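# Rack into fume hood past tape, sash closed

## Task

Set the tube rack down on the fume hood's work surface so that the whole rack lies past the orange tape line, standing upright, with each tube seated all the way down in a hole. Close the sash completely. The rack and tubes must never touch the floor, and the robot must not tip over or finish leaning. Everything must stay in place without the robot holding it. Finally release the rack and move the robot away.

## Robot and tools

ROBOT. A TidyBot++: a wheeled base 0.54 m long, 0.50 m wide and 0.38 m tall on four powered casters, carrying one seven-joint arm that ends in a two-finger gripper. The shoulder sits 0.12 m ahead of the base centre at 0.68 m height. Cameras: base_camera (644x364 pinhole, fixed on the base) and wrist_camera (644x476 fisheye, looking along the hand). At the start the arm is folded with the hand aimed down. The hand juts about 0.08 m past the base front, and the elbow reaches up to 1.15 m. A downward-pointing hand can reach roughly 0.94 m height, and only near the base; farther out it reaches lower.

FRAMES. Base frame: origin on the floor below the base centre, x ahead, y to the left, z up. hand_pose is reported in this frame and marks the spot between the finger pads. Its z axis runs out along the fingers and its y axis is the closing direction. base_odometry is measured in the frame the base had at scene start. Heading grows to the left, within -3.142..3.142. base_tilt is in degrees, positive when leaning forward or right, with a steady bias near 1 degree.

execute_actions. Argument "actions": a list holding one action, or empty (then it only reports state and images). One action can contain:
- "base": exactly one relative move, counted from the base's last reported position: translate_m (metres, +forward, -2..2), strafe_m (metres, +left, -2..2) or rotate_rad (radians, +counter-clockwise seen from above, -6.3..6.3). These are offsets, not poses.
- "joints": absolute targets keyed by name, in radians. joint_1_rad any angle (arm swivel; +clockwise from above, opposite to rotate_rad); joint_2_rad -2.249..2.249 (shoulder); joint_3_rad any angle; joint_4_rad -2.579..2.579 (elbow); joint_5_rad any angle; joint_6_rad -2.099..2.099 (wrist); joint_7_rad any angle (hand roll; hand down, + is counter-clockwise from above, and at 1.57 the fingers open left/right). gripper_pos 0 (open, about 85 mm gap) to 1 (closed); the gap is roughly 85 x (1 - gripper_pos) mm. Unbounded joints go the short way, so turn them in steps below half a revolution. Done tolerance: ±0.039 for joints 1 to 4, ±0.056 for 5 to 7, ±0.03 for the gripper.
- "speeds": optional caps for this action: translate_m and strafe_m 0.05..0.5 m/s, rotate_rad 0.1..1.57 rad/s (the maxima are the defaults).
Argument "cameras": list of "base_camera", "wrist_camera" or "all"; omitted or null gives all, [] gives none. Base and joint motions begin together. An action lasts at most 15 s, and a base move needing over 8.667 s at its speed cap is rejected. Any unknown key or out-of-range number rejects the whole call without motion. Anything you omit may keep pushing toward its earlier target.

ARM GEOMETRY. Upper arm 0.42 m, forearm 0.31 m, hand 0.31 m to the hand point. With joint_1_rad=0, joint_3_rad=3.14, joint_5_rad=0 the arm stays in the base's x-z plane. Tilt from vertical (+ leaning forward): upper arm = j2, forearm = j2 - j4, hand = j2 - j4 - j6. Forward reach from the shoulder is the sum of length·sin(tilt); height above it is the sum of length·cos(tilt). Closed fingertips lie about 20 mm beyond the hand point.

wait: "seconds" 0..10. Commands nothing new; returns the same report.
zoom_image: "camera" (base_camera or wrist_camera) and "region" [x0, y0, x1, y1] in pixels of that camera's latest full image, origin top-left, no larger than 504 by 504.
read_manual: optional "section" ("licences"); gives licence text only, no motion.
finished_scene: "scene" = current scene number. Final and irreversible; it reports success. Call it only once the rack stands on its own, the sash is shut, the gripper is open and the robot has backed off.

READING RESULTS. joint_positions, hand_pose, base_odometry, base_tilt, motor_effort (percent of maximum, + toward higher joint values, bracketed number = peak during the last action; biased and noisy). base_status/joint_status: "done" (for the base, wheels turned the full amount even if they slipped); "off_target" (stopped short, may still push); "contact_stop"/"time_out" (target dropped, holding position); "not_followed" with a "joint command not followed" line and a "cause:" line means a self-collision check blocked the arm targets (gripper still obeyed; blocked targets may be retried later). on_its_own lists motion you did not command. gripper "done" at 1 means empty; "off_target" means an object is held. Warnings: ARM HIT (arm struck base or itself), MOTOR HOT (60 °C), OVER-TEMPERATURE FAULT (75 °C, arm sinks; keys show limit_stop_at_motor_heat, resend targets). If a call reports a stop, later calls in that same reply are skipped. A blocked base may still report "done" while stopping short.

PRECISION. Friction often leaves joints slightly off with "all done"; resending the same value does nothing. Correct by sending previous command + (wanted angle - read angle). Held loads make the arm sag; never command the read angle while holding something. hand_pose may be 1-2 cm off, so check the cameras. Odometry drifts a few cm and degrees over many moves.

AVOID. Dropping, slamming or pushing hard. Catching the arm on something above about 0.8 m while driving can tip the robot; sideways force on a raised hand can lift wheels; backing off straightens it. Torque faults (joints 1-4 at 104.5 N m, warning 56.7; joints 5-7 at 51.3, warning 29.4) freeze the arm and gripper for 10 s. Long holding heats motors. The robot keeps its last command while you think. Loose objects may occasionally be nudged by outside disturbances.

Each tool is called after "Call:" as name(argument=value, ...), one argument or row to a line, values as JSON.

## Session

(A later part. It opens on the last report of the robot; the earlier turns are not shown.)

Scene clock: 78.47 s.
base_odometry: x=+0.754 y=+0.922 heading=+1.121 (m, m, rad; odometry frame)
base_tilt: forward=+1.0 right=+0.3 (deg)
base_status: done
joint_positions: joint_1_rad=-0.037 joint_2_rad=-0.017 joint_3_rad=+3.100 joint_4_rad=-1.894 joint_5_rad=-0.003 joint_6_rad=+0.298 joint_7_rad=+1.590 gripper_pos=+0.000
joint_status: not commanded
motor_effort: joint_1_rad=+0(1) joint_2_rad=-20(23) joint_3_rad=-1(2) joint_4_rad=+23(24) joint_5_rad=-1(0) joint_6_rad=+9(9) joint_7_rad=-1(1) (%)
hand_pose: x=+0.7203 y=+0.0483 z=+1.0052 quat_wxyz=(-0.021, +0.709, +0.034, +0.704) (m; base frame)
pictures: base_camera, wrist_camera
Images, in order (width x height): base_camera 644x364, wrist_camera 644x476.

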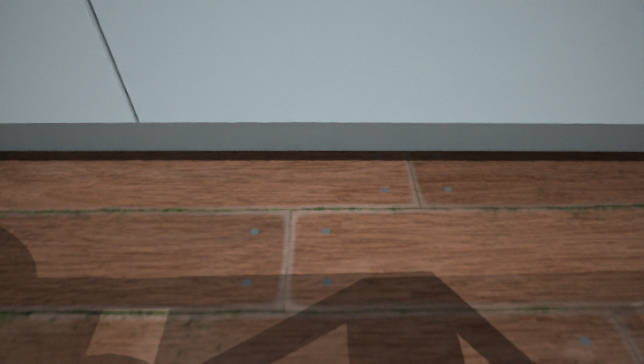

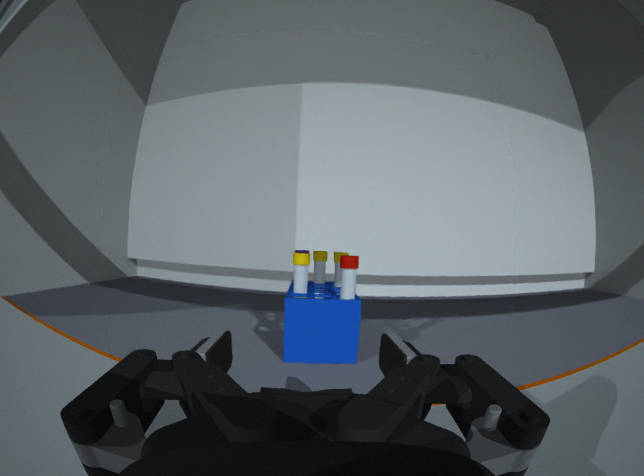

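Placed beyond tape. Check tube heights.

Call:
zoom_image(
  camera="wrist_camera",
  region=[260,230,390,330],
)

Call:
execute_actions(
  actions=[
    {"base":{"translate_m":-0.45}},
  ],
)

Region (260, 230, 390, 330) of wrist_camera's 644x476 image, scaled by 3.877; it fills the top 388 rows of this view, and the rest is white.

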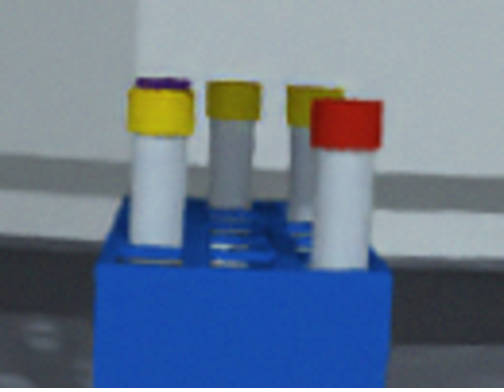

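Scene clock: 81.47 s.
base_odometry: x=+0.558 y=+0.517 heading=+1.121 (m, m, rad; odometry frame)
base_tilt: forward=+1.0 right=+0.2 (deg)
base_status: done
joint_positions: joint_1_rad=-0.037 joint_2_rad=-0.020 joint_3_rad=+3.100 joint_4_rad=-1.894 joint_5_rad=-0.003 joint_6_rad=+0.294 joint_7_rad=+1.590 gripper_pos=+0.000
joint_status: not commanded
motor_effort: joint_1_rad=+0(0) joint_2_rad=-19(23) joint_3_rad=-1(3) joint_4_rad=+24(25) joint_5_rad=-1(0) joint_6_rad=+9(10) joint_7_rad=-1(1) (%)
hand_pose: x=+0.7195 y=+0.0483 z=+1.0059 quat_wxyz=(-0.021, +0.709, +0.034, +0.704) (m; base frame)
pictures: base_camera, wrist_camera
Images, in order (width x height): base_camera 644x364, wrist_camera 644x476.

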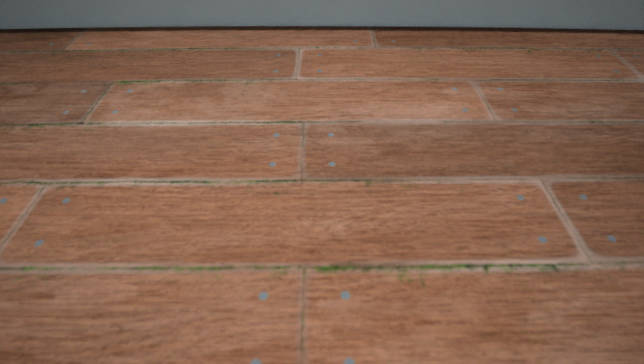

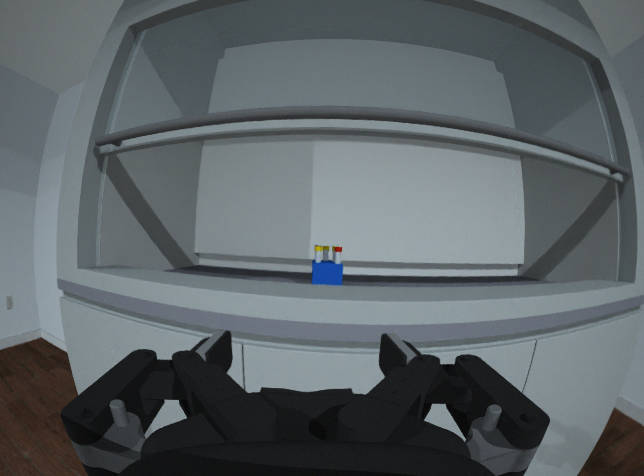

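Call:
execute_actions(
  actions=[
    {"joints":{"joint_2_rad":0.2,"joint_4_rad":-0.4,"joint_6_rad":-1.0,"gripper_pos":1}},
  ],
  cameras=[],
)

Call:
execute_actions(
  actions=[
    {"base":{"translate_m":0.22},"speeds":{"translate_m":0.15}},
  ],
)

Scene clock: 85.60 s.
base_odometry: x=+0.558 y=+0.517 heading=+1.121 (m, m, rad; odometry frame)
base_tilt: forward=+1.0 right=+0.2 (deg)
base_status: not commanded
joint_positions: joint_1_rad=-0.037 joint_2_rad=+0.172 joint_3_rad=+3.100 joint_4_rad=-0.415 joint_5_rad=-0.003 joint_6_rad=-0.963 joint_7_rad=+1.590 gripper_pos=+0.999
joint_status: all done
motor_effort: joint_1_rad=+0(1) joint_2_rad=-20(24) joint_3_rad=-1(1) joint_4_rad=+17(25) joint_5_rad=+0(0) joint_6_rad=+10(10) joint_7_rad=-1(1) (%)
hand_pose: x=+0.6741 y=+0.0402 z=+1.3649 quat_wxyz=(-0.024, +0.699, +0.031, +0.714) (m; base frame)
pictures: none
No camera images: the call's "cameras" was empty. Leave "cameras" out to get every camera's image.

Scene clock: 87.70 s.
base_odometry: x=+0.655 y=+0.715 heading=+1.120 (m, m, rad; odometry frame)
base_tilt: forward=+1.0 right=+0.3 (deg)
base_status: done
joint_positions: joint_1_rad=-0.037 joint_2_rad=+0.191 joint_3_rad=+3.100 joint_4_rad=-0.412 joint_5_rad=-0.003 joint_6_rad=-0.965 joint_7_rad=+1.590 gripper_pos=+0.999
joint_status: not commanded
motor_effort: joint_1_rad=+1(1) joint_2_rad=-22(25) joint_3_rad=-1(1) joint_4_rad=+17(19) joint_5_rad=-1(1) joint_6_rad=+9(9) joint_7_rad=-1(1) (%)
hand_pose: x=+0.6868 y=+0.0406 z=+1.3545 quat_wxyz=(-0.025, +0.706, +0.031, +0.708) (m; base frame)
pictures: base_camera, wrist_camera
Images, in order (width x height): base_camera 644x364, wrist_camera 644x476.

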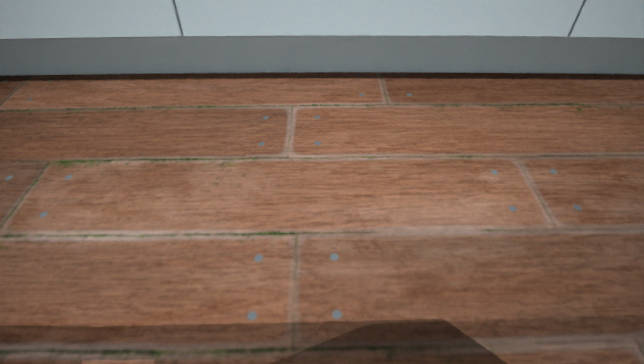

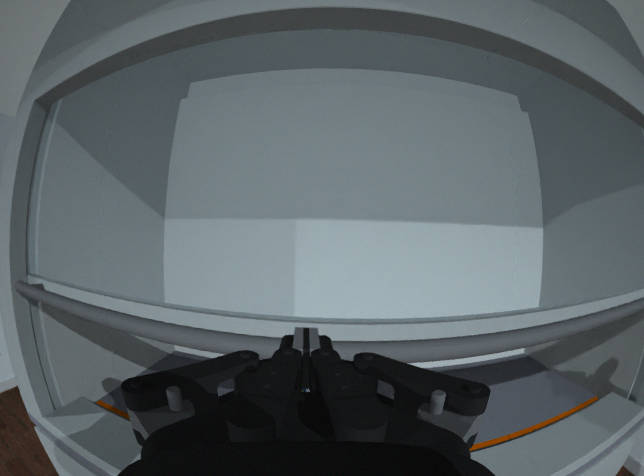

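Call:
execute_actions(
  actions=[
    {"base":{"translate_m":0.06},"speeds":{"translate_m":0.06}},
  ],
  cameras=[],
)

Call:
execute_actions(
  actions=[
    {"joints":{"joint_2_rad":0.12,"joint_4_rad":-0.85,"joint_6_rad":-0.68}},
  ],
)

Scene clock: 89.80 s.
base_odometry: x=+0.681 y=+0.769 heading=+1.120 (m, m, rad; odometry frame)
base_tilt: forward=+1.0 right=+0.2 (deg)
base_status: done
joint_positions: joint_1_rad=-0.037 joint_2_rad=+0.194 joint_3_rad=+3.100 joint_4_rad=-0.411 joint_5_rad=-0.003 joint_6_rad=-0.965 joint_7_rad=+1.590 gripper_pos=+0.999
joint_status: not commanded
motor_effort: joint_1_rad=-1(1) joint_2_rad=-22(25) joint_3_rad=-1(2) joint_4_rad=+17(19) joint_5_rad=-1(1) joint_6_rad=+9(9) joint_7_rad=-1(0) (%)
hand_pose: x=+0.6881 y=+0.0407 z=+1.3536 quat_wxyz=(-0.025, +0.706, +0.031, +0.707) (m; base frame)
pictures: none
No camera images: the call's "cameras" was empty. Leave "cameras" out to get every camera's image.

Scene clock: 91.43 s.
base_odometry: x=+0.681 y=+0.769 heading=+1.120 (m, m, rad; odometry frame)
base_tilt: forward=+1.0 right=+0.2 (deg)
base_status: not commanded
joint_positions: joint_1_rad=-0.037 joint_2_rad=+0.143 joint_3_rad=+3.100 joint_4_rad=-0.840 joint_5_rad=-0.003 joint_6_rad=-0.717 joint_7_rad=+1.590 gripper_pos=+0.999
joint_status: all done
motor_effort: joint_1_rad=+0(1) joint_2_rad=-24(25) joint_3_rad=-1(1) joint_4_rad=+22(23) joint_5_rad=+0(0) joint_6_rad=+10(9) joint_7_rad=-1(1) (%)
hand_pose: x=+0.7468 y=+0.0474 z=+1.2328 quat_wxyz=(-0.023, +0.750, +0.034, +0.660) (m; base frame)
pictures: base_camera, wrist_camera
Images, in order (width x height): base_camera 644x364, wrist_camera 644x476.

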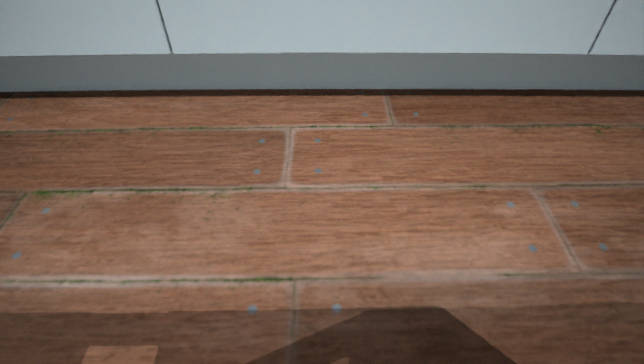

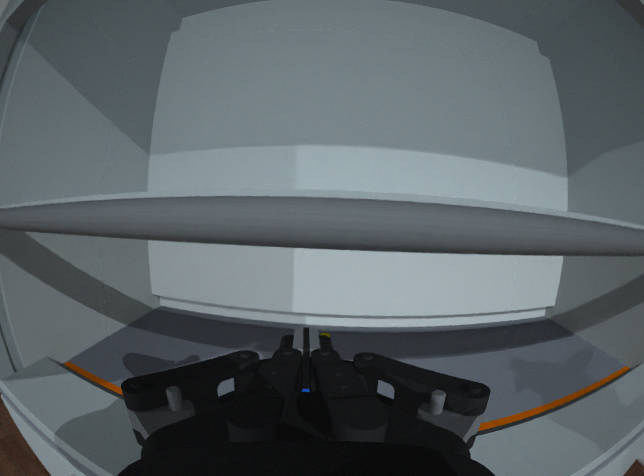

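Call:
execute_actions(
  actions=[
    {"base":{"translate_m":-0.15}},
  ],
  cameras=[],
)

Call:
execute_actions(
  actions=[
    {"joints":{"joint_2_rad":0.2,"joint_4_rad":-0.4,"joint_6_rad":-1.05}},
  ],
  cameras=[],
)

Call:
execute_actions(
  actions=[
    {"base":{"translate_m":0.23},"speeds":{"translate_m":0.1}},
  ],
)

Scene clock: 93.83 s.
base_odometry: x=+0.616 y=+0.634 heading=+1.120 (m, m, rad; odometry frame)
base_tilt: forward=+1.0 right=+0.2 (deg)
base_status: done
joint_positions: joint_1_rad=-0.037 joint_2_rad=+0.122 joint_3_rad=+3.100 joint_4_rad=-0.840 joint_5_rad=-0.003 joint_6_rad=-0.714 joint_7_rad=+1.590 gripper_pos=+0.999
joint_status: not commanded
motor_effort: joint_1_rad=+0(3) joint_2_rad=-21(30) joint_3_rad=-1(3) joint_4_rad=+21(24) joint_5_rad=-1(1) joint_6_rad=+9(10) joint_7_rad=-1(1) (%)
hand_pose: x=+0.7354 y=+0.0472 z=+1.2463 quat_wxyz=(-0.023, +0.743, +0.034, +0.668) (m; base frame)
pictures: none
No camera images: the call's "cameras" was empty. Leave "cameras" out to get every camera's image.

Scene clock: 95.73 s.
base_odometry: x=+0.616 y=+0.634 heading=+1.120 (m, m, rad; odometry frame)
base_tilt: forward=+1.0 right=+0.3 (deg)
base_status: not commanded
joint_positions: joint_1_rad=-0.037 joint_2_rad=+0.175 joint_3_rad=+3.100 joint_4_rad=-0.414 joint_5_rad=-0.003 joint_6_rad=-1.013 joint_7_rad=+1.590 gripper_pos=+0.999
joint_status: all done
motor_effort: joint_1_rad=+0(0) joint_2_rad=-21(26) joint_3_rad=-1(1) joint_4_rad=+17(23) joint_5_rad=-1(1) joint_6_rad=+10(10) joint_7_rad=-1(1) (%)
hand_pose: x=+0.6758 y=+0.0405 z=+1.3482 quat_wxyz=(-0.024, +0.717, +0.032, +0.696) (m; base frame)
pictures: none
No camera images: the call's "cameras" was empty. Leave "cameras" out to get every camera's image.

Scene clock: 98.67 s.
base_odometry: x=+0.716 y=+0.841 heading=+1.120 (m, m, rad; odometry frame)
base_tilt: forward=+1.0 right=+0.3 (deg)
base_status: done
joint_positions: joint_1_rad=-0.037 joint_2_rad=+0.190 joint_3_rad=+3.100 joint_4_rad=-0.411 joint_5_rad=-0.003 joint_6_rad=-1.014 joint_7_rad=+1.590 gripper_pos=+0.999
joint_status: not commanded
motor_effort: joint_1_rad=+1(2) joint_2_rad=-20(25) joint_3_rad=-1(2) joint_4_rad=+17(18) joint_5_rad=-1(2) joint_6_rad=+9(10) joint_7_rad=-1(1) (%)
hand_pose: x=+0.6848 y=+0.0408 z=+1.3409 quat_wxyz=(-0.024, +0.722, +0.032, +0.691) (m; base frame)
pictures: base_camera, wrist_camera
Images, in order (width x height): base_camera 644x364, wrist_camera 644x476.

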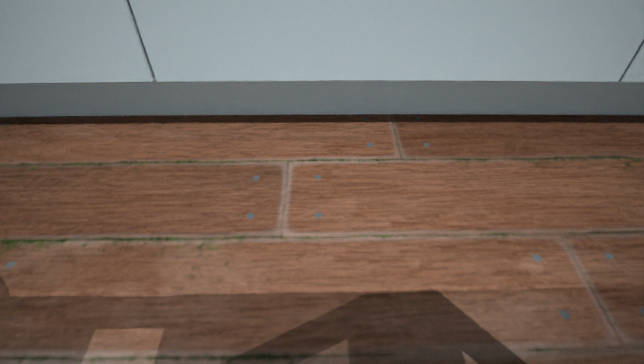

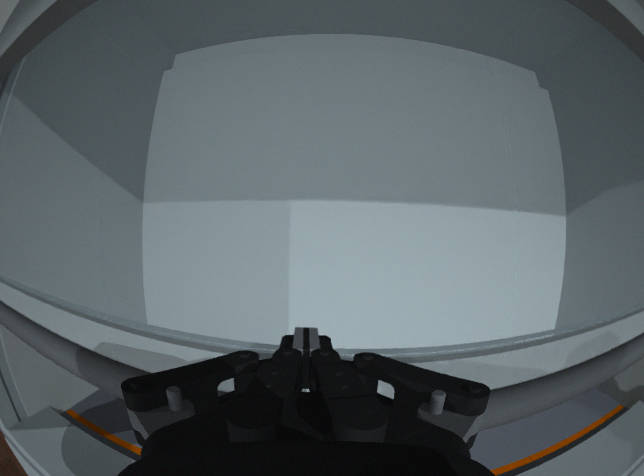

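Call:
execute_actions(
  actions=[
    {"joints":{"joint_2_rad":0.0,"joint_4_rad":-0.9,"joint_6_rad":-0.72}},
  ],
  cameras=[],
)

Call:
execute_actions(
  actions=[
    {"joints":{"joint_2_rad":-0.1,"joint_4_rad":-1.31,"joint_6_rad":-0.41}},
  ],
)

Scene clock: 101.30 s.
base_odometry: x=+0.716 y=+0.841 heading=+1.120 (m, m, rad; odometry frame)
base_tilt: forward=+1.0 right=+0.2 (deg)
base_status: not commanded
joint_positions: joint_1_rad=-0.037 joint_2_rad=-0.012 joint_3_rad=+3.100 joint_4_rad=-0.840 joint_5_rad=-0.003 joint_6_rad=-0.709 joint_7_rad=+1.590 gripper_pos=+0.999
joint_status: joint_4_rad off_target (ended at -0.840, target -0.900); the others done
motor_effort: joint_1_rad=+0(0) joint_2_rad=-10(22) joint_3_rad=-1(1) joint_4_rad=+12(17) joint_5_rad=-1(1) joint_6_rad=+2(10) joint_7_rad=-1(1) (%)
hand_pose: x=+0.6543 y=+0.0442 z=+1.3256 quat_wxyz=(-0.022, +0.694, +0.034, +0.719) (m; base frame)
pictures: none
No camera images: the call's "cameras" was empty. Leave "cameras" out to get every camera's image.

Scene clock: 103.00 s.
base_odometry: x=+0.716 y=+0.840 heading=+1.120 (m, m, rad; odometry frame)
base_tilt: forward=+1.0 right=+0.2 (deg)
base_status: not commanded
joint_positions: joint_1_rad=-0.037 joint_2_rad=-0.088 joint_3_rad=+3.100 joint_4_rad=-1.312 joint_5_rad=-0.003 joint_6_rad=-0.447 joint_7_rad=+1.590 gripper_pos=+0.999
joint_status: all done
motor_effort: joint_1_rad=-1(0) joint_2_rad=-18(22) joint_3_rad=+0(2) joint_4_rad=+24(26) joint_5_rad=+0(1) joint_6_rad=+9(9) joint_7_rad=-1(1) (%)
hand_pose: x=+0.6851 y=+0.0478 z=+1.1766 quat_wxyz=(-0.020, +0.741, +0.037, +0.671) (m; base frame)
pictures: base_camera, wrist_camera
Images, in order (width x height): base_camera 644x364, wrist_camera 644x476.

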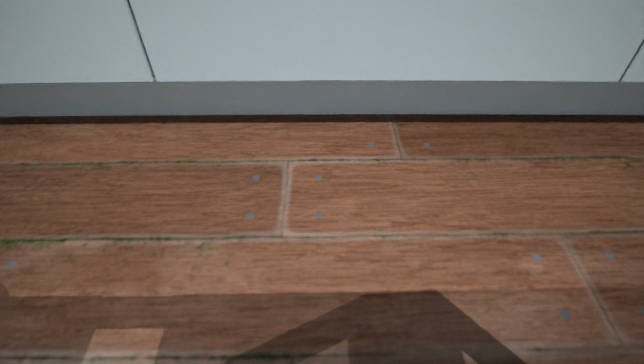

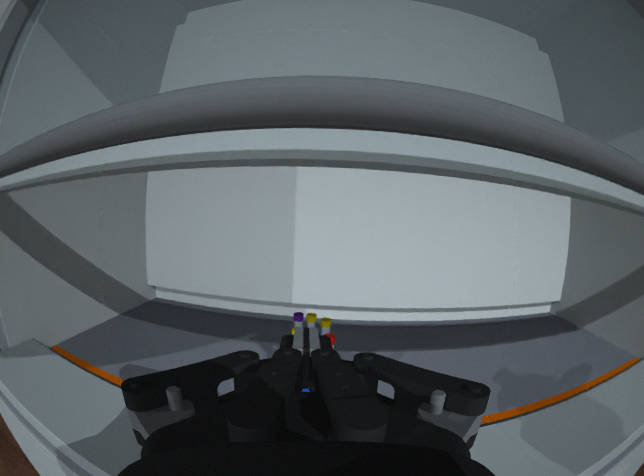

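Call:
execute_actions(
  actions=[
    {"base":{"translate_m":-0.2}},
  ],
  cameras=[],
)

Call:
execute_actions(
  actions=[
    {"joints":{"joint_2_rad":0.08,"joint_4_rad":-0.72,"joint_6_rad":-0.8,"joint_7_rad":0.02,"gripper_pos":0}},
  ],
  cameras=[],
)

Call:
execute_actions(
  actions=[
    {"base":{"translate_m":0.1},"speeds":{"translate_m":0.1}},
  ],
)

Scene clock: 106.23 s.
base_odometry: x=+0.629 y=+0.660 heading=+1.120 (m, m, rad; odometry frame)
base_tilt: forward=+1.0 right=+0.3 (deg)
base_status: done
joint_positions: joint_1_rad=-0.036 joint_2_rad=-0.098 joint_3_rad=+3.100 joint_4_rad=-1.312 joint_5_rad=-0.003 joint_6_rad=-0.443 joint_7_rad=+1.590 gripper_pos=+0.999
joint_status: not commanded
motor_effort: joint_1_rad=+0(2) joint_2_rad=-15(23) joint_3_rad=+0(1) joint_4_rad=+24(25) joint_5_rad=+0(0) joint_6_rad=+9(10) joint_7_rad=-1(1) (%)
hand_pose: x=+0.6802 y=+0.0478 z=+1.1833 quat_wxyz=(-0.020, +0.736, +0.037, +0.676) (m; base frame)
pictures: none
No camera images: the call's "cameras" was empty. Leave "cameras" out to get every camera's image.

Scene clock: 108.27 s.
base_odometry: x=+0.629 y=+0.660 heading=+1.120 (m, m, rad; odometry frame)
base_tilt: forward=+1.0 right=+0.2 (deg)
base_status: not commanded
joint_positions: joint_1_rad=-0.036 joint_2_rad=+0.053 joint_3_rad=+3.100 joint_4_rad=-0.735 joint_5_rad=-0.003 joint_6_rad=-0.763 joint_7_rad=+0.052 gripper_pos=+0.000
joint_status: all done
motor_effort: joint_1_rad=+0(0) joint_2_rad=-18(20) joint_3_rad=-1(0) joint_4_rad=+20(24) joint_5_rad=-1(0) joint_6_rad=+9(9) joint_7_rad=-1(1) (%)
hand_pose: x=+0.6733 y=+0.0440 z=+1.3296 quat_wxyz=(-0.513, +0.526, -0.462, +0.497) (m; base frame)
pictures: none
No camera images: the call's "cameras" was empty. Leave "cameras" out to get every camera's image.

Scene clock: 109.77 s.
base_odometry: x=+0.673 y=+0.750 heading=+1.120 (m, m, rad; odometry frame)
base_tilt: forward=+1.0 right=+0.2 (deg)
base_status: done
joint_positions: joint_1_rad=-0.036 joint_2_rad=+0.069 joint_3_rad=+3.100 joint_4_rad=-0.733 joint_5_rad=-0.003 joint_6_rad=-0.765 joint_7_rad=+0.052 gripper_pos=+0.000
joint_status: not commanded
motor_effort: joint_1_rad=+0(2) joint_2_rad=-19(23) joint_3_rad=-1(2) joint_4_rad=+19(21) joint_5_rad=+0(0) joint_6_rad=+9(10) joint_7_rad=-1(1) (%)
hand_pose: x=+0.6828 y=+0.0443 z=+1.3216 quat_wxyz=(-0.509, +0.530, -0.466, +0.493) (m; base frame)
pictures: base_camera, wrist_camera
Images, in order (width x height): base_camera 644x364, wrist_camera 644x476.

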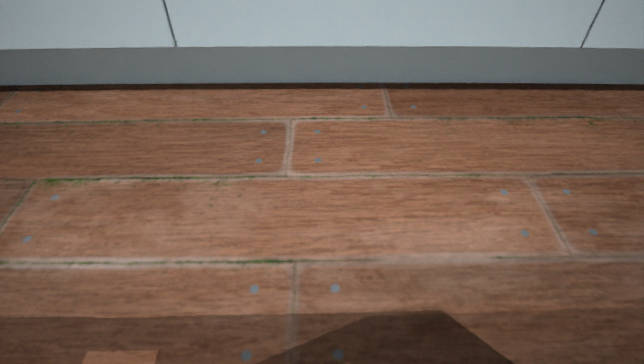

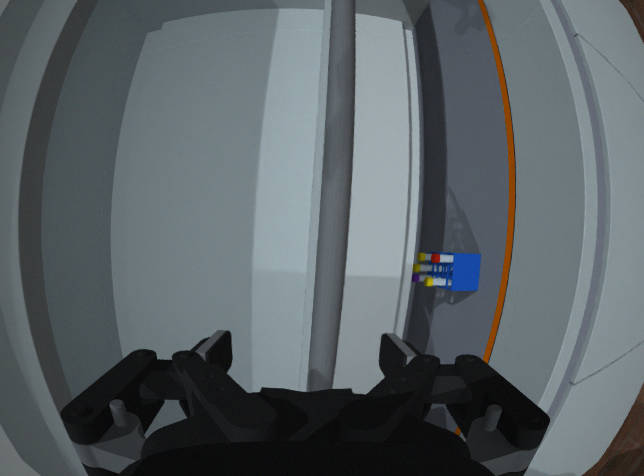

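Call:
execute_actions(
  actions=[
    {"base":{"translate_m":0.06},"speeds":{"translate_m":0.06}},
  ],
)

Call:
execute_actions(
  actions=[
    {"joints":{"gripper_pos":1}},
  ],
  cameras=[],
)

Call:
execute_actions(
  actions=[
    {"joints":{"joint_2_rad":-0.1,"joint_4_rad":-1.31,"joint_6_rad":-0.38}},
  ],
)

Scene clock: 112.57 s.
base_odometry: x=+0.699 y=+0.804 heading=+1.120 (m, m, rad; odometry frame)
base_tilt: forward=+1.0 right=+0.3 (deg)
base_status: done
joint_positions: joint_1_rad=-0.036 joint_2_rad=+0.072 joint_3_rad=+3.100 joint_4_rad=-0.732 joint_5_rad=-0.003 joint_6_rad=-0.765 joint_7_rad=+0.052 gripper_pos=+0.000
joint_status: not commanded
motor_effort: joint_1_rad=+0(1) joint_2_rad=-20(23) joint_3_rad=-1(2) joint_4_rad=+20(21) joint_5_rad=+0(0) joint_6_rad=+9(9) joint_7_rad=-1(1) (%)
hand_pose: x=+0.6844 y=+0.0444 z=+1.3204 quat_wxyz=(-0.509, +0.530, -0.467, +0.492) (m; base frame)
pictures: base_camera, wrist_camera
Images, in order (width x height): base_camera 644x364, wrist_camera 644x476.

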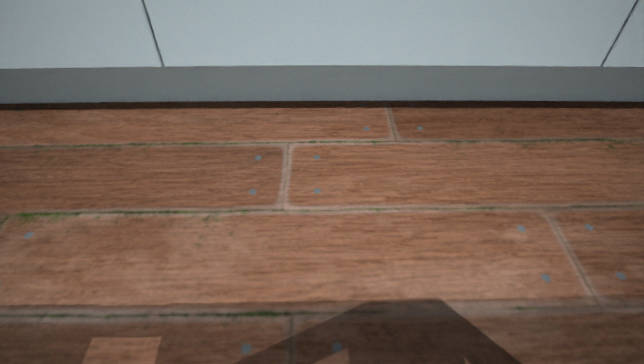

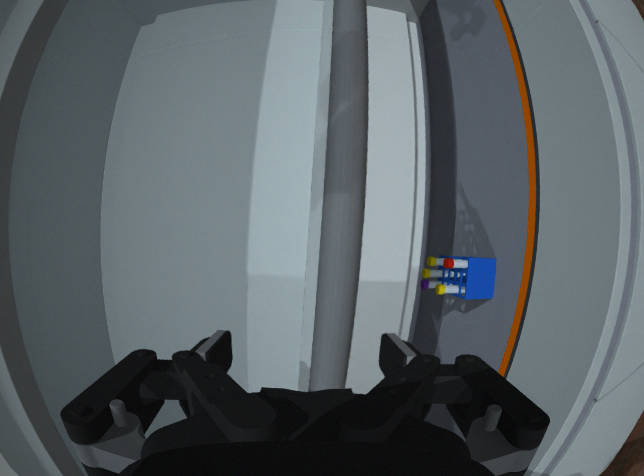

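Scene clock: 113.77 s.
base_odometry: x=+0.699 y=+0.804 heading=+1.120 (m, m, rad; odometry frame)
base_tilt: forward=+1.0 right=+0.2 (deg)
base_status: not commanded
joint_positions: joint_1_rad=-0.036 joint_2_rad=+0.068 joint_3_rad=+3.100 joint_4_rad=-0.723 joint_5_rad=-0.003 joint_6_rad=-0.816 joint_7_rad=+0.052 gripper_pos=+0.999
joint_status: all done
motor_effort: joint_1_rad=+0(2) joint_2_rad=-18(21) joint_3_rad=-1(1) joint_4_rad=+19(25) joint_5_rad=+0(1) joint_6_rad=+9(18) joint_7_rad=-1(1) (%)
hand_pose: x=+0.6799 y=+0.0442 z=+1.3117 quat_wxyz=(-0.499, +0.540, -0.475, +0.483) (m; base frame)
pictures: none
No camera images: the call's "cameras" was empty. Leave "cameras" out to get every camera's image.

Scene clock: 115.70 s.
base_odometry: x=+0.699 y=+0.804 heading=+1.120 (m, m, rad; odometry frame)
base_tilt: forward=+1.0 right=+0.2 (deg)
base_status: not commanded
joint_positions: joint_1_rad=-0.036 joint_2_rad=-0.077 joint_3_rad=+3.100 joint_4_rad=-1.295 joint_5_rad=-0.003 joint_6_rad=-0.416 joint_7_rad=+0.052 gripper_pos=+0.999
joint_status: all done
motor_effort: joint_1_rad=-1(1) joint_2_rad=-18(21) joint_3_rad=-1(0) joint_4_rad=+24(24) joint_5_rad=+0(0) joint_6_rad=+9(9) joint_7_rad=-1(1) (%)
hand_pose: x=+0.6897 y=+0.0481 z=+1.1901 quat_wxyz=(-0.490, +0.549, -0.480, +0.478) (m; base frame)
pictures: base_camera, wrist_camera
Images, in order (width x height): base_camera 644x364, wrist_camera 644x476.

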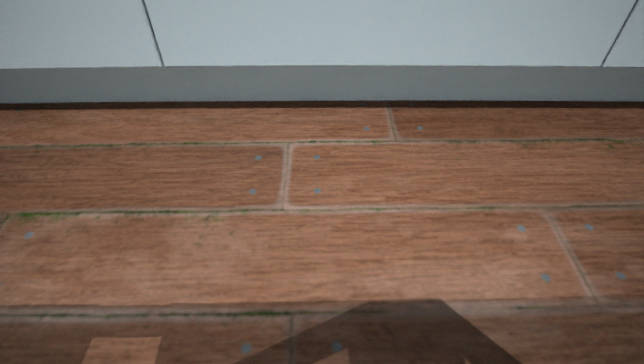

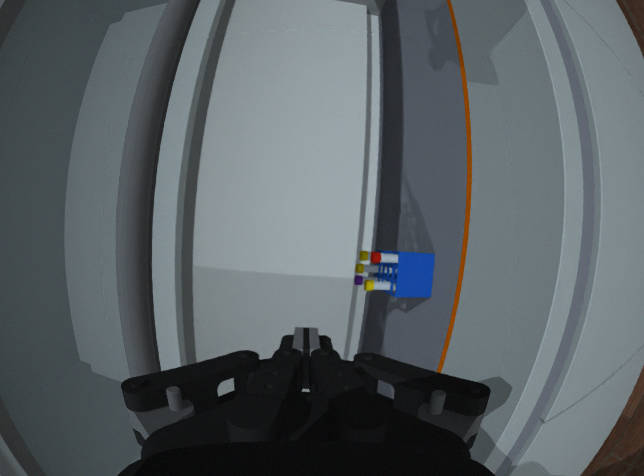

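Call:
execute_actions(
  actions=[
    {"base":{"translate_m":-0.08}},
  ],
  cameras=[],
)

Call:
execute_actions(
  actions=[
    {"joints":{"joint_2_rad":0.08,"joint_4_rad":-0.72,"joint_6_rad":-0.8,"gripper_pos":0}},
  ],
  cameras=[],
)

Call:
execute_actions(
  actions=[
    {"base":{"translate_m":0.15},"speeds":{"translate_m":0.07}},
  ],
)

Call:
execute_actions(
  actions=[
    {"joints":{"gripper_pos":1}},
  ],
)

Scene clock: 118.20 s.
base_odometry: x=+0.665 y=+0.732 heading=+1.120 (m, m, rad; odometry frame)
base_tilt: forward=+1.0 right=+0.2 (deg)
base_status: done
joint_positions: joint_1_rad=-0.036 joint_2_rad=-0.095 joint_3_rad=+3.100 joint_4_rad=-1.297 joint_5_rad=-0.003 joint_6_rad=-0.414 joint_7_rad=+0.052 gripper_pos=+0.999
joint_status: not commanded
motor_effort: joint_1_rad=-1(1) joint_2_rad=-17(22) joint_3_rad=-1(3) joint_4_rad=+24(25) joint_5_rad=+0(0) joint_6_rad=+10(10) joint_7_rad=-1(1) (%)
hand_pose: x=+0.6807 y=+0.0478 z=+1.2001 quat_wxyz=(-0.495, +0.544, -0.476, +0.483) (m; base frame)
pictures: none
No camera images: the call's "cameras" was empty. Leave "cameras" out to get every camera's image.

Scene clock: 120.03 s.
base_odometry: x=+0.665 y=+0.732 heading=+1.120 (m, m, rad; odometry frame)
base_tilt: forward=+1.0 right=+0.3 (deg)
base_status: not commanded
joint_positions: joint_1_rad=-0.036 joint_2_rad=+0.053 joint_3_rad=+3.100 joint_4_rad=-0.736 joint_5_rad=-0.003 joint_6_rad=-0.763 joint_7_rad=+0.052 gripper_pos=+0.000
joint_status: all done
motor_effort: joint_1_rad=+0(0) joint_2_rad=-19(19) joint_3_rad=-1(0) joint_4_rad=+19(25) joint_5_rad=+0(1) joint_6_rad=+10(9) joint_7_rad=-1(1) (%)
hand_pose: x=+0.6736 y=+0.0440 z=+1.3292 quat_wxyz=(-0.513, +0.526, -0.463, +0.497) (m; base frame)
pictures: none
No camera images: the call's "cameras" was empty. Leave "cameras" out to get every camera's image.

Scene clock: 122.67 s.
base_odometry: x=+0.730 y=+0.867 heading=+1.120 (m, m, rad; odometry frame)
base_tilt: forward=+1.0 right=+0.3 (deg)
base_status: done
joint_positions: joint_1_rad=-0.036 joint_2_rad=+0.065 joint_3_rad=+3.100 joint_4_rad=-0.734 joint_5_rad=-0.003 joint_6_rad=-0.764 joint_7_rad=+0.052 gripper_pos=+0.000
joint_status: not commanded
motor_effort: joint_1_rad=+0(2) joint_2_rad=-19(21) joint_3_rad=-1(1) joint_4_rad=+20(21) joint_5_rad=+0(0) joint_6_rad=+10(10) joint_7_rad=-1(1) (%)
hand_pose: x=+0.6803 y=+0.0442 z=+1.3237 quat_wxyz=(-0.510, +0.529, -0.465, +0.494) (m; base frame)
pictures: base_camera, wrist_camera
Images, in order (width x height): base_camera 644x364, wrist_camera 644x476.

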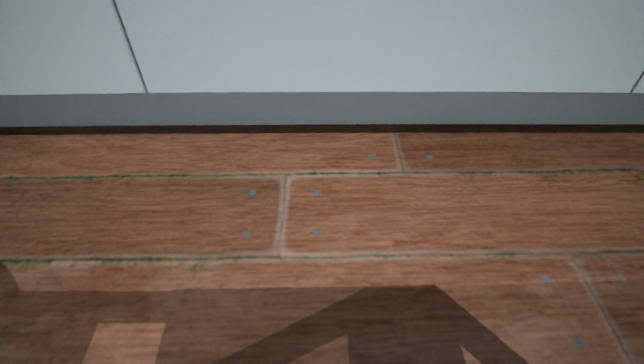

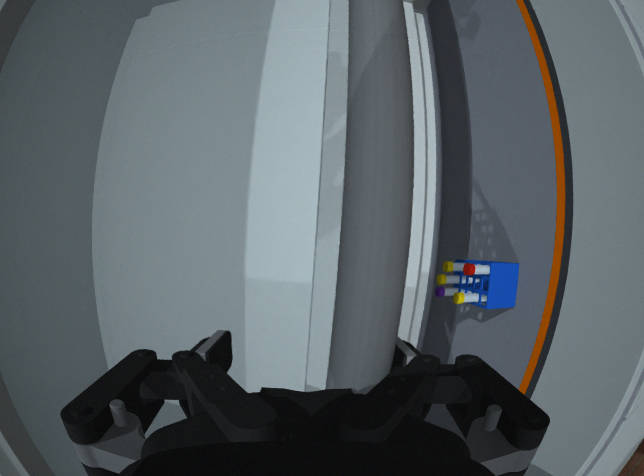

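Scene clock: 123.77 s.
base_odometry: x=+0.730 y=+0.867 heading=+1.120 (m, m, rad; odometry frame)
base_tilt: forward=+1.0 right=+0.2 (deg)
base_status: not commanded
joint_positions: joint_1_rad=-0.036 joint_2_rad=+0.049 joint_3_rad=+3.100 joint_4_rad=-0.745 joint_5_rad=-0.003 joint_6_rad=-0.835 joint_7_rad=+0.049 gripper_pos=+0.617
joint_status: gripper_pos off_target (ended at +0.617, target +1.000)
motor_effort: joint_1_rad=-2(3) joint_2_rad=-13(21) joint_3_rad=-2(3) joint_4_rad=+25(26) joint_5_rad=-2(3) joint_6_rad=+17(22) joint_7_rad=+1(1) (%)
hand_pose: x=+0.6724 y=+0.0438 z=+1.3043 quat_wxyz=(-0.493, +0.546, -0.481, +0.477) (m; base frame)
pictures: base_camera, wrist_camera
Images, in order (width x height): base_camera 644x364, wrist_camera 644x476.

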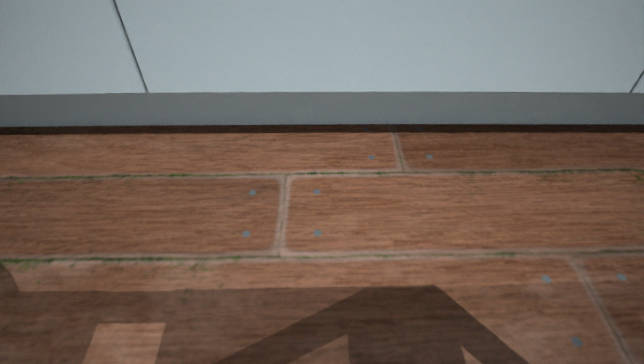

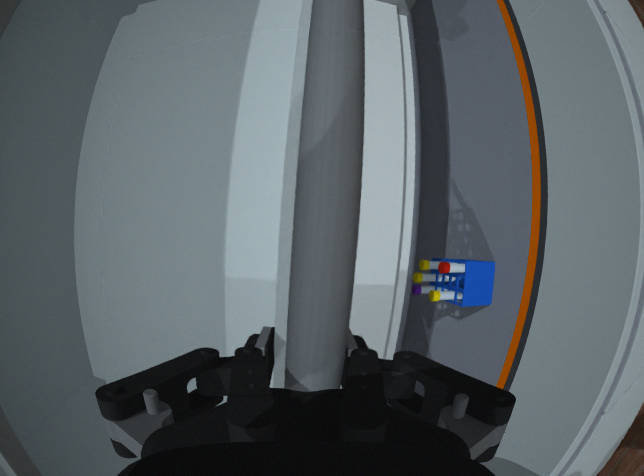

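Gripped. Pull down.

Call:
execute_actions(
  actions=[
    {"joints":{"joint_2_rad":-0.12,"joint_4_rad":-1.31,"joint_6_rad":-0.4}},
  ],
  cameras=[],
)

Call:
execute_actions(
  actions=[
    {"joints":{"joint_2_rad":-0.18,"joint_4_rad":-1.75,"joint_6_rad":-0.02}},
  ],
  cameras=[],
)

Call:
execute_actions(
  actions=[
    {"joints":{"joint_2_rad":-0.17,"joint_4_rad":-2.05,"joint_6_rad":0.3}},
  ],
)

Scene clock: 126.77 s.
base_odometry: x=+0.730 y=+0.867 heading=+1.120 (m, m, rad; odometry frame)
base_tilt: forward=+1.0 right=+0.2 (deg)
base_status: not commanded
joint_positions: joint_1_rad=-0.036 joint_2_rad=-0.089 joint_3_rad=+3.107 joint_4_rad=-1.193 joint_5_rad=-0.003 joint_6_rad=-0.318 joint_7_rad=+0.038 gripper_pos=+0.625
joint_status: joint_4_rad off_target (ended at -1.193, target -1.310); joint_6_rad off_target (ended at -0.318, target -0.400); the others done
motor_effort: joint_1_rad=-4(5) joint_2_rad=-16(19) joint_3_rad=-6(6) joint_4_rad=+4(25) joint_5_rad=+0(2) joint_6_rad=-9(16) joint_7_rad=+1(3) (%)
hand_pose: x=+0.6684 y=+0.0423 z=+1.2883 quat_wxyz=(-0.545, +0.486, -0.435, +0.527) (m; base frame)
pictures: none
No camera images: the call's "cameras" was empty. Leave "cameras" out to get every camera's image.

Scene clock: 128.63 s.
base_odometry: x=+0.730 y=+0.867 heading=+1.120 (m, m, rad; odometry frame)
base_tilt: forward=+1.0 right=+0.2 (deg)
base_status: not commanded
joint_positions: joint_1_rad=-0.036 joint_2_rad=-0.178 joint_3_rad=+3.110 joint_4_rad=-1.686 joint_5_rad=-0.003 joint_6_rad=+0.020 joint_7_rad=+0.035 gripper_pos=+0.638
joint_status: joint_4_rad off_target (ended at -1.686, target -1.750); the others done
motor_effort: joint_1_rad=-3(5) joint_2_rad=-10(17) joint_3_rad=-4(6) joint_4_rad=+14(15) joint_5_rad=+1(3) joint_6_rad=+1(10) joint_7_rad=+0(3) (%)
hand_pose: x=+0.6667 y=+0.0408 z=+1.1411 quat_wxyz=(-0.528, +0.504, -0.453, +0.512) (m; base frame)
pictures: none
No camera images: the call's "cameras" was empty. Leave "cameras" out to get every camera's image.

Scene clock: 130.57 s.
base_odometry: x=+0.730 y=+0.867 heading=+1.120 (m, m, rad; odometry frame)
base_tilt: forward=+1.0 right=+0.3 (deg)
base_status: not commanded
joint_positions: joint_1_rad=-0.036 joint_2_rad=-0.168 joint_3_rad=+3.111 joint_4_rad=-1.981 joint_5_rad=-0.003 joint_6_rad=+0.289 joint_7_rad=+0.031 gripper_pos=+0.688
joint_status: joint_4_rad off_target (ended at -1.981, target -2.050); the others done
on_its_own: gripper_pos moved +0.050 toward your old target +1.000
motor_effort: joint_1_rad=+2(3) joint_2_rad=-20(21) joint_3_rad=+0(6) joint_4_rad=+13(14) joint_5_rad=+3(5) joint_6_rad=+9(9) joint_7_rad=+2(4) (%)
hand_pose: x=+0.6632 y=+0.0395 z=+1.0356 quat_wxyz=(-0.520, +0.512, -0.463, +0.503) (m; base frame)
pictures: base_camera, wrist_camera
Images, in order (width x height): base_camera 644x364, wrist_camera 644x476.

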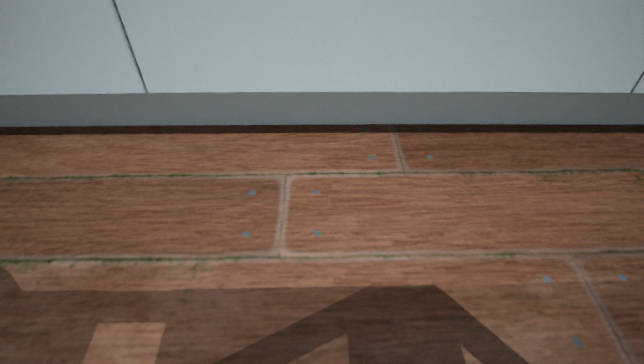

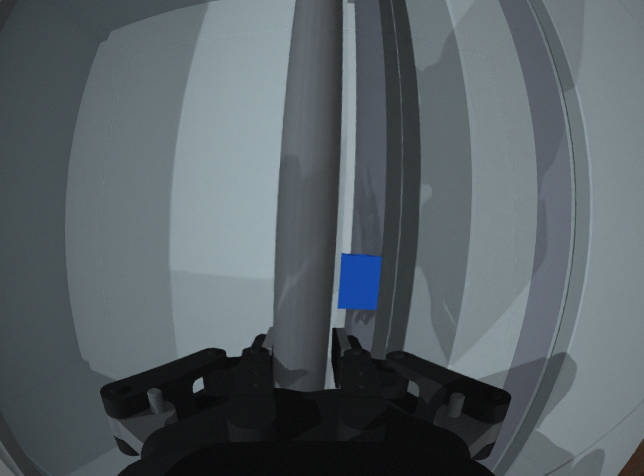

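Call:
execute_actions(
  actions=[
    {"joints":{"joint_2_rad":-0.06,"joint_4_rad":-2.06,"joint_6_rad":0.4}},
  ],
)

Scene clock: 132.13 s.
base_odometry: x=+0.730 y=+0.867 heading=+1.120 (m, m, rad; odometry frame)
base_tilt: forward=+1.0 right=+0.3 (deg)
base_status: not commanded
joint_positions: joint_1_rad=-0.036 joint_2_rad=-0.156 joint_3_rad=+3.111 joint_4_rad=-2.001 joint_5_rad=-0.003 joint_6_rad=+0.347 joint_7_rad=+0.031 gripper_pos=+0.688
joint_status: joint_2_rad off_target (ended at -0.156, target -0.060); joint_4_rad off_target (ended at -2.001, target -2.060); the others done
motor_effort: joint_1_rad=+1(1) joint_2_rad=-2(21) joint_3_rad=+0(0) joint_4_rad=+15(16) joint_5_rad=+3(3) joint_6_rad=+12(12) joint_7_rad=+3(3) (%)
hand_pose: x=+0.6650 y=+0.0395 z=+1.0348 quat_wxyz=(-0.526, +0.505, -0.457, +0.509) (m; base frame)
pictures: base_camera, wrist_camera
Images, in order (width x height): base_camera 644x364, wrist_camera 644x476.

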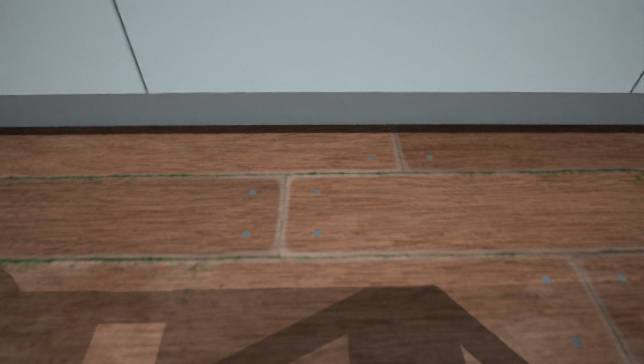

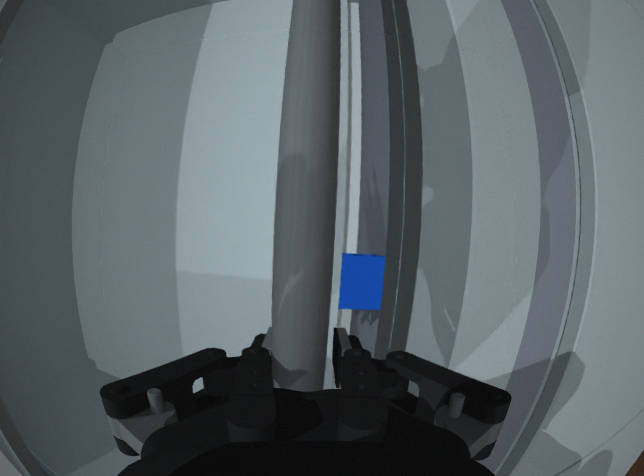

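Call:
execute_actions(
  actions=[
    {"joints":{"joint_2_rad":-0.17,"joint_4_rad":-1.98,"joint_6_rad":0.29,"gripper_pos":0}},
  ],
  cameras=[],
)

Call:
execute_actions(
  actions=[
    {"base":{"translate_m":-0.12}},
  ],
  cameras=[],
)

Call:
execute_actions(
  actions=[
    {"joints":{"joint_2_rad":-0.2,"joint_4_rad":-1.75,"joint_6_rad":-0.1,"joint_7_rad":1.57,"gripper_pos":1}},
  ],
  cameras=[],
)

Call:
execute_actions(
  actions=[
    {"base":{"translate_m":0.13},"speeds":{"translate_m":0.07}},
  ],
)

Scene clock: 134.37 s.
base_odometry: x=+0.730 y=+0.867 heading=+1.120 (m, m, rad; odometry frame)
base_tilt: forward=+1.0 right=+0.2 (deg)
base_status: not commanded
joint_positions: joint_1_rad=-0.036 joint_2_rad=-0.163 joint_3_rad=+3.111 joint_4_rad=-1.986 joint_5_rad=-0.003 joint_6_rad=+0.327 joint_7_rad=+0.031 gripper_pos=+0.000
joint_status: all done
motor_effort: joint_1_rad=+1(0) joint_2_rad=-15(16) joint_3_rad=-1(0) joint_4_rad=+24(25) joint_5_rad=-1(3) joint_6_rad=+9(16) joint_7_rad=-1(3) (%)
hand_pose: x=+0.6637 y=+0.0395 z=+1.0422 quat_wxyz=(-0.527, +0.504, -0.456, +0.510) (m; base frame)
pictures: none
No camera images: the call's "cameras" was empty. Leave "cameras" out to get every camera's image.

Scene clock: 135.63 s.
base_odometry: x=+0.678 y=+0.759 heading=+1.120 (m, m, rad; odometry frame)
base_tilt: forward=+1.0 right=+0.3 (deg)
base_status: done
joint_positions: joint_1_rad=-0.036 joint_2_rad=-0.167 joint_3_rad=+3.110 joint_4_rad=-1.985 joint_5_rad=-0.003 joint_6_rad=+0.324 joint_7_rad=+0.031 gripper_pos=+0.000
joint_status: not commanded
motor_effort: joint_1_rad=+0(1) joint_2_rad=-16(19) joint_3_rad=-1(2) joint_4_rad=+24(25) joint_5_rad=-1(0) joint_6_rad=+10(9) joint_7_rad=+0(1) (%)
hand_pose: x=+0.6623 y=+0.0396 z=+1.0435 quat_wxyz=(-0.527, +0.504, -0.456, +0.510) (m; base frame)
pictures: none
No camera images: the call's "cameras" was empty. Leave "cameras" out to get every camera's image.

Scene clock: 137.43 s.
base_odometry: x=+0.678 y=+0.759 heading=+1.120 (m, m, rad; odometry frame)
base_tilt: forward=+1.0 right=+0.2 (deg)
base_status: not commanded
joint_positions: joint_1_rad=-0.036 joint_2_rad=-0.175 joint_3_rad=+3.110 joint_4_rad=-1.764 joint_5_rad=-0.003 joint_6_rad=-0.065 joint_7_rad=+1.555 gripper_pos=+0.999
joint_status: all done
motor_effort: joint_1_rad=+1(1) joint_2_rad=-16(17) joint_3_rad=+0(0) joint_4_rad=+25(26) joint_5_rad=-1(0) joint_6_rad=+9(9) joint_7_rad=-1(0) (%)
hand_pose: x=+0.6683 y=+0.0405 z=+1.0646 quat_wxyz=(-0.027, +0.735, +0.020, +0.677) (m; base frame)
pictures: none
No camera images: the call's "cameras" was empty. Leave "cameras" out to get every camera's image.

Scene clock: 139.77 s.
base_odometry: x=+0.735 y=+0.876 heading=+1.119 (m, m, rad; odometry frame)
base_tilt: forward=+1.0 right=+0.2 (deg)
base_status: done
joint_positions: joint_1_rad=-0.036 joint_2_rad=-0.186 joint_3_rad=+3.110 joint_4_rad=-1.761 joint_5_rad=-0.003 joint_6_rad=-0.068 joint_7_rad=+1.555 gripper_pos=+0.999
joint_status: not commanded
motor_effort: joint_1_rad=+0(1) joint_2_rad=-14(15) joint_3_rad=+0(1) joint_4_rad=+24(28) joint_5_rad=+0(1) joint_6_rad=+8(12) joint_7_rad=-1(1) (%)
hand_pose: x=+0.6644 y=+0.0404 z=+1.0715 quat_wxyz=(-0.027, +0.732, +0.020, +0.681) (m; base frame)
pictures: base_camera, wrist_camera
Images, in order (width x height): base_camera 644x364, wrist_camera 644x476.

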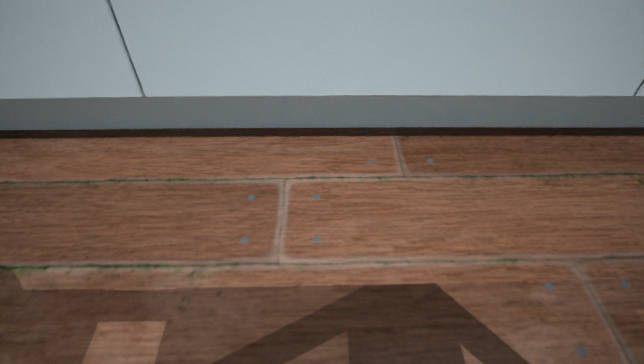

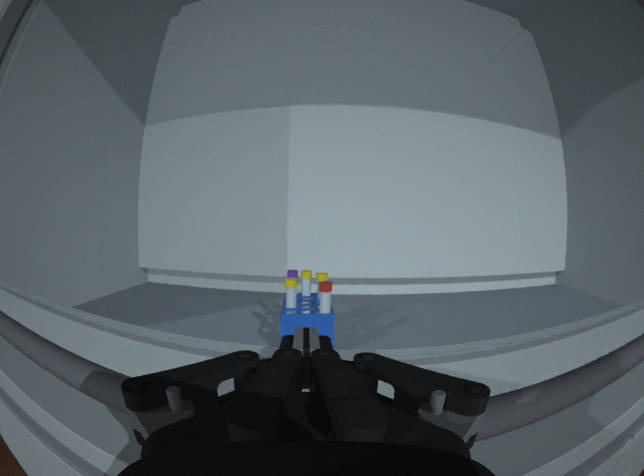

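Above the bar. Press down.

Call:
execute_actions(
  actions=[
    {"joints":{"joint_2_rad":-0.12,"joint_4_rad":-1.95,"joint_6_rad":0.2}},
  ],
  cameras=[],
)

Call:
execute_actions(
  actions=[
    {"joints":{"joint_2_rad":-0.2,"joint_4_rad":-1.75,"joint_6_rad":-0.1}},
  ],
  cameras=[],
)

Call:
execute_actions(
  actions=[
    {"base":{"translate_m":-0.5},"joints":{"joint_6_rad":0.1}},
  ],
)

Scene clock: 141.80 s.
base_odometry: x=+0.735 y=+0.876 heading=+1.119 (m, m, rad; odometry frame)
base_tilt: forward=+1.0 right=+0.3 (deg)
base_status: not commanded
joint_positions: joint_1_rad=-0.036 joint_2_rad=-0.180 joint_3_rad=+3.110 joint_4_rad=-1.896 joint_5_rad=-0.003 joint_6_rad=+0.200 joint_7_rad=+1.555 gripper_pos=+0.999
joint_status: joint_2_rad off_target (ended at -0.180, target -0.120); joint_4_rad off_target (ended at -1.896, target -1.950); the others done
motor_effort: joint_1_rad=-1(1) joint_2_rad=-9(13) joint_3_rad=-2(2) joint_4_rad=+17(24) joint_5_rad=+0(0) joint_6_rad=+5(9) joint_7_rad=-1(1) (%)
hand_pose: x=+0.6638 y=+0.0401 z=+1.0668 quat_wxyz=(-0.029, +0.688, +0.019, +0.725) (m; base frame)
pictures: none
No camera images: the call's "cameras" was empty. Leave "cameras" out to get every camera's image.

Scene clock: 142.97 s.
base_odometry: x=+0.735 y=+0.876 heading=+1.119 (m, m, rad; odometry frame)
base_tilt: forward=+1.0 right=+0.2 (deg)
base_status: not commanded
joint_positions: joint_1_rad=-0.036 joint_2_rad=-0.186 joint_3_rad=+3.110 joint_4_rad=-1.766 joint_5_rad=-0.003 joint_6_rad=-0.065 joint_7_rad=+1.555 gripper_pos=+0.999
joint_status: all done
motor_effort: joint_1_rad=+0(2) joint_2_rad=-15(16) joint_3_rad=+0(1) joint_4_rad=+25(25) joint_5_rad=-1(1) joint_6_rad=+9(9) joint_7_rad=-1(1) (%)
hand_pose: x=+0.6642 y=+0.0406 z=+1.0693 quat_wxyz=(-0.027, +0.733, +0.020, +0.680) (m; base frame)
pictures: none
No camera images: the call's "cameras" was empty. Leave "cameras" out to get every camera's image.

Scene clock: 145.47 s.
base_odometry: x=+0.517 y=+0.426 heading=+1.119 (m, m, rad; odometry frame)
base_tilt: forward=+1.0 right=+0.2 (deg)
base_status: done
joint_positions: joint_1_rad=-0.036 joint_2_rad=-0.198 joint_3_rad=+3.109 joint_4_rad=-1.756 joint_5_rad=-0.003 joint_6_rad=+0.076 joint_7_rad=+1.555 gripper_pos=+0.999
joint_status: all done
motor_effort: joint_1_rad=+0(3) joint_2_rad=-13(19) joint_3_rad=+0(2) joint_4_rad=+24(28) joint_5_rad=-1(1) joint_6_rad=+9(12) joint_7_rad=-1(1) (%)
hand_pose: x=+0.6589 y=+0.0413 z=+1.1255 quat_wxyz=(-0.030, +0.675, +0.019, +0.737) (m; base frame)
pictures: base_camera, wrist_camera
Images, in order (width x height): base_camera 644x364, wrist_camera 644x476.

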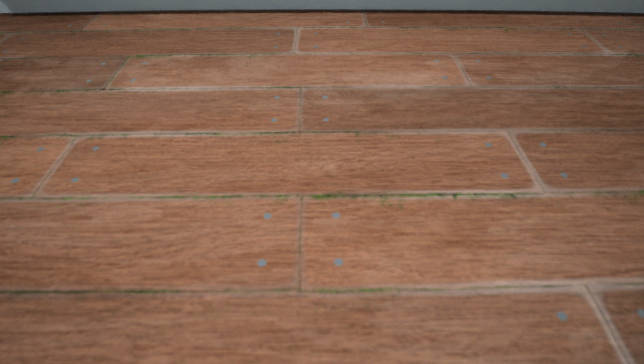

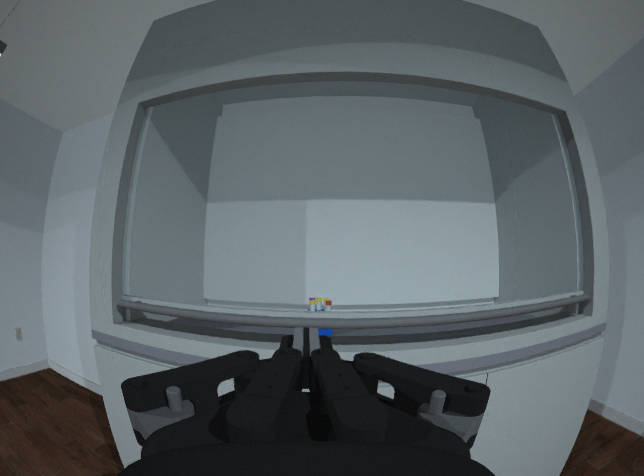

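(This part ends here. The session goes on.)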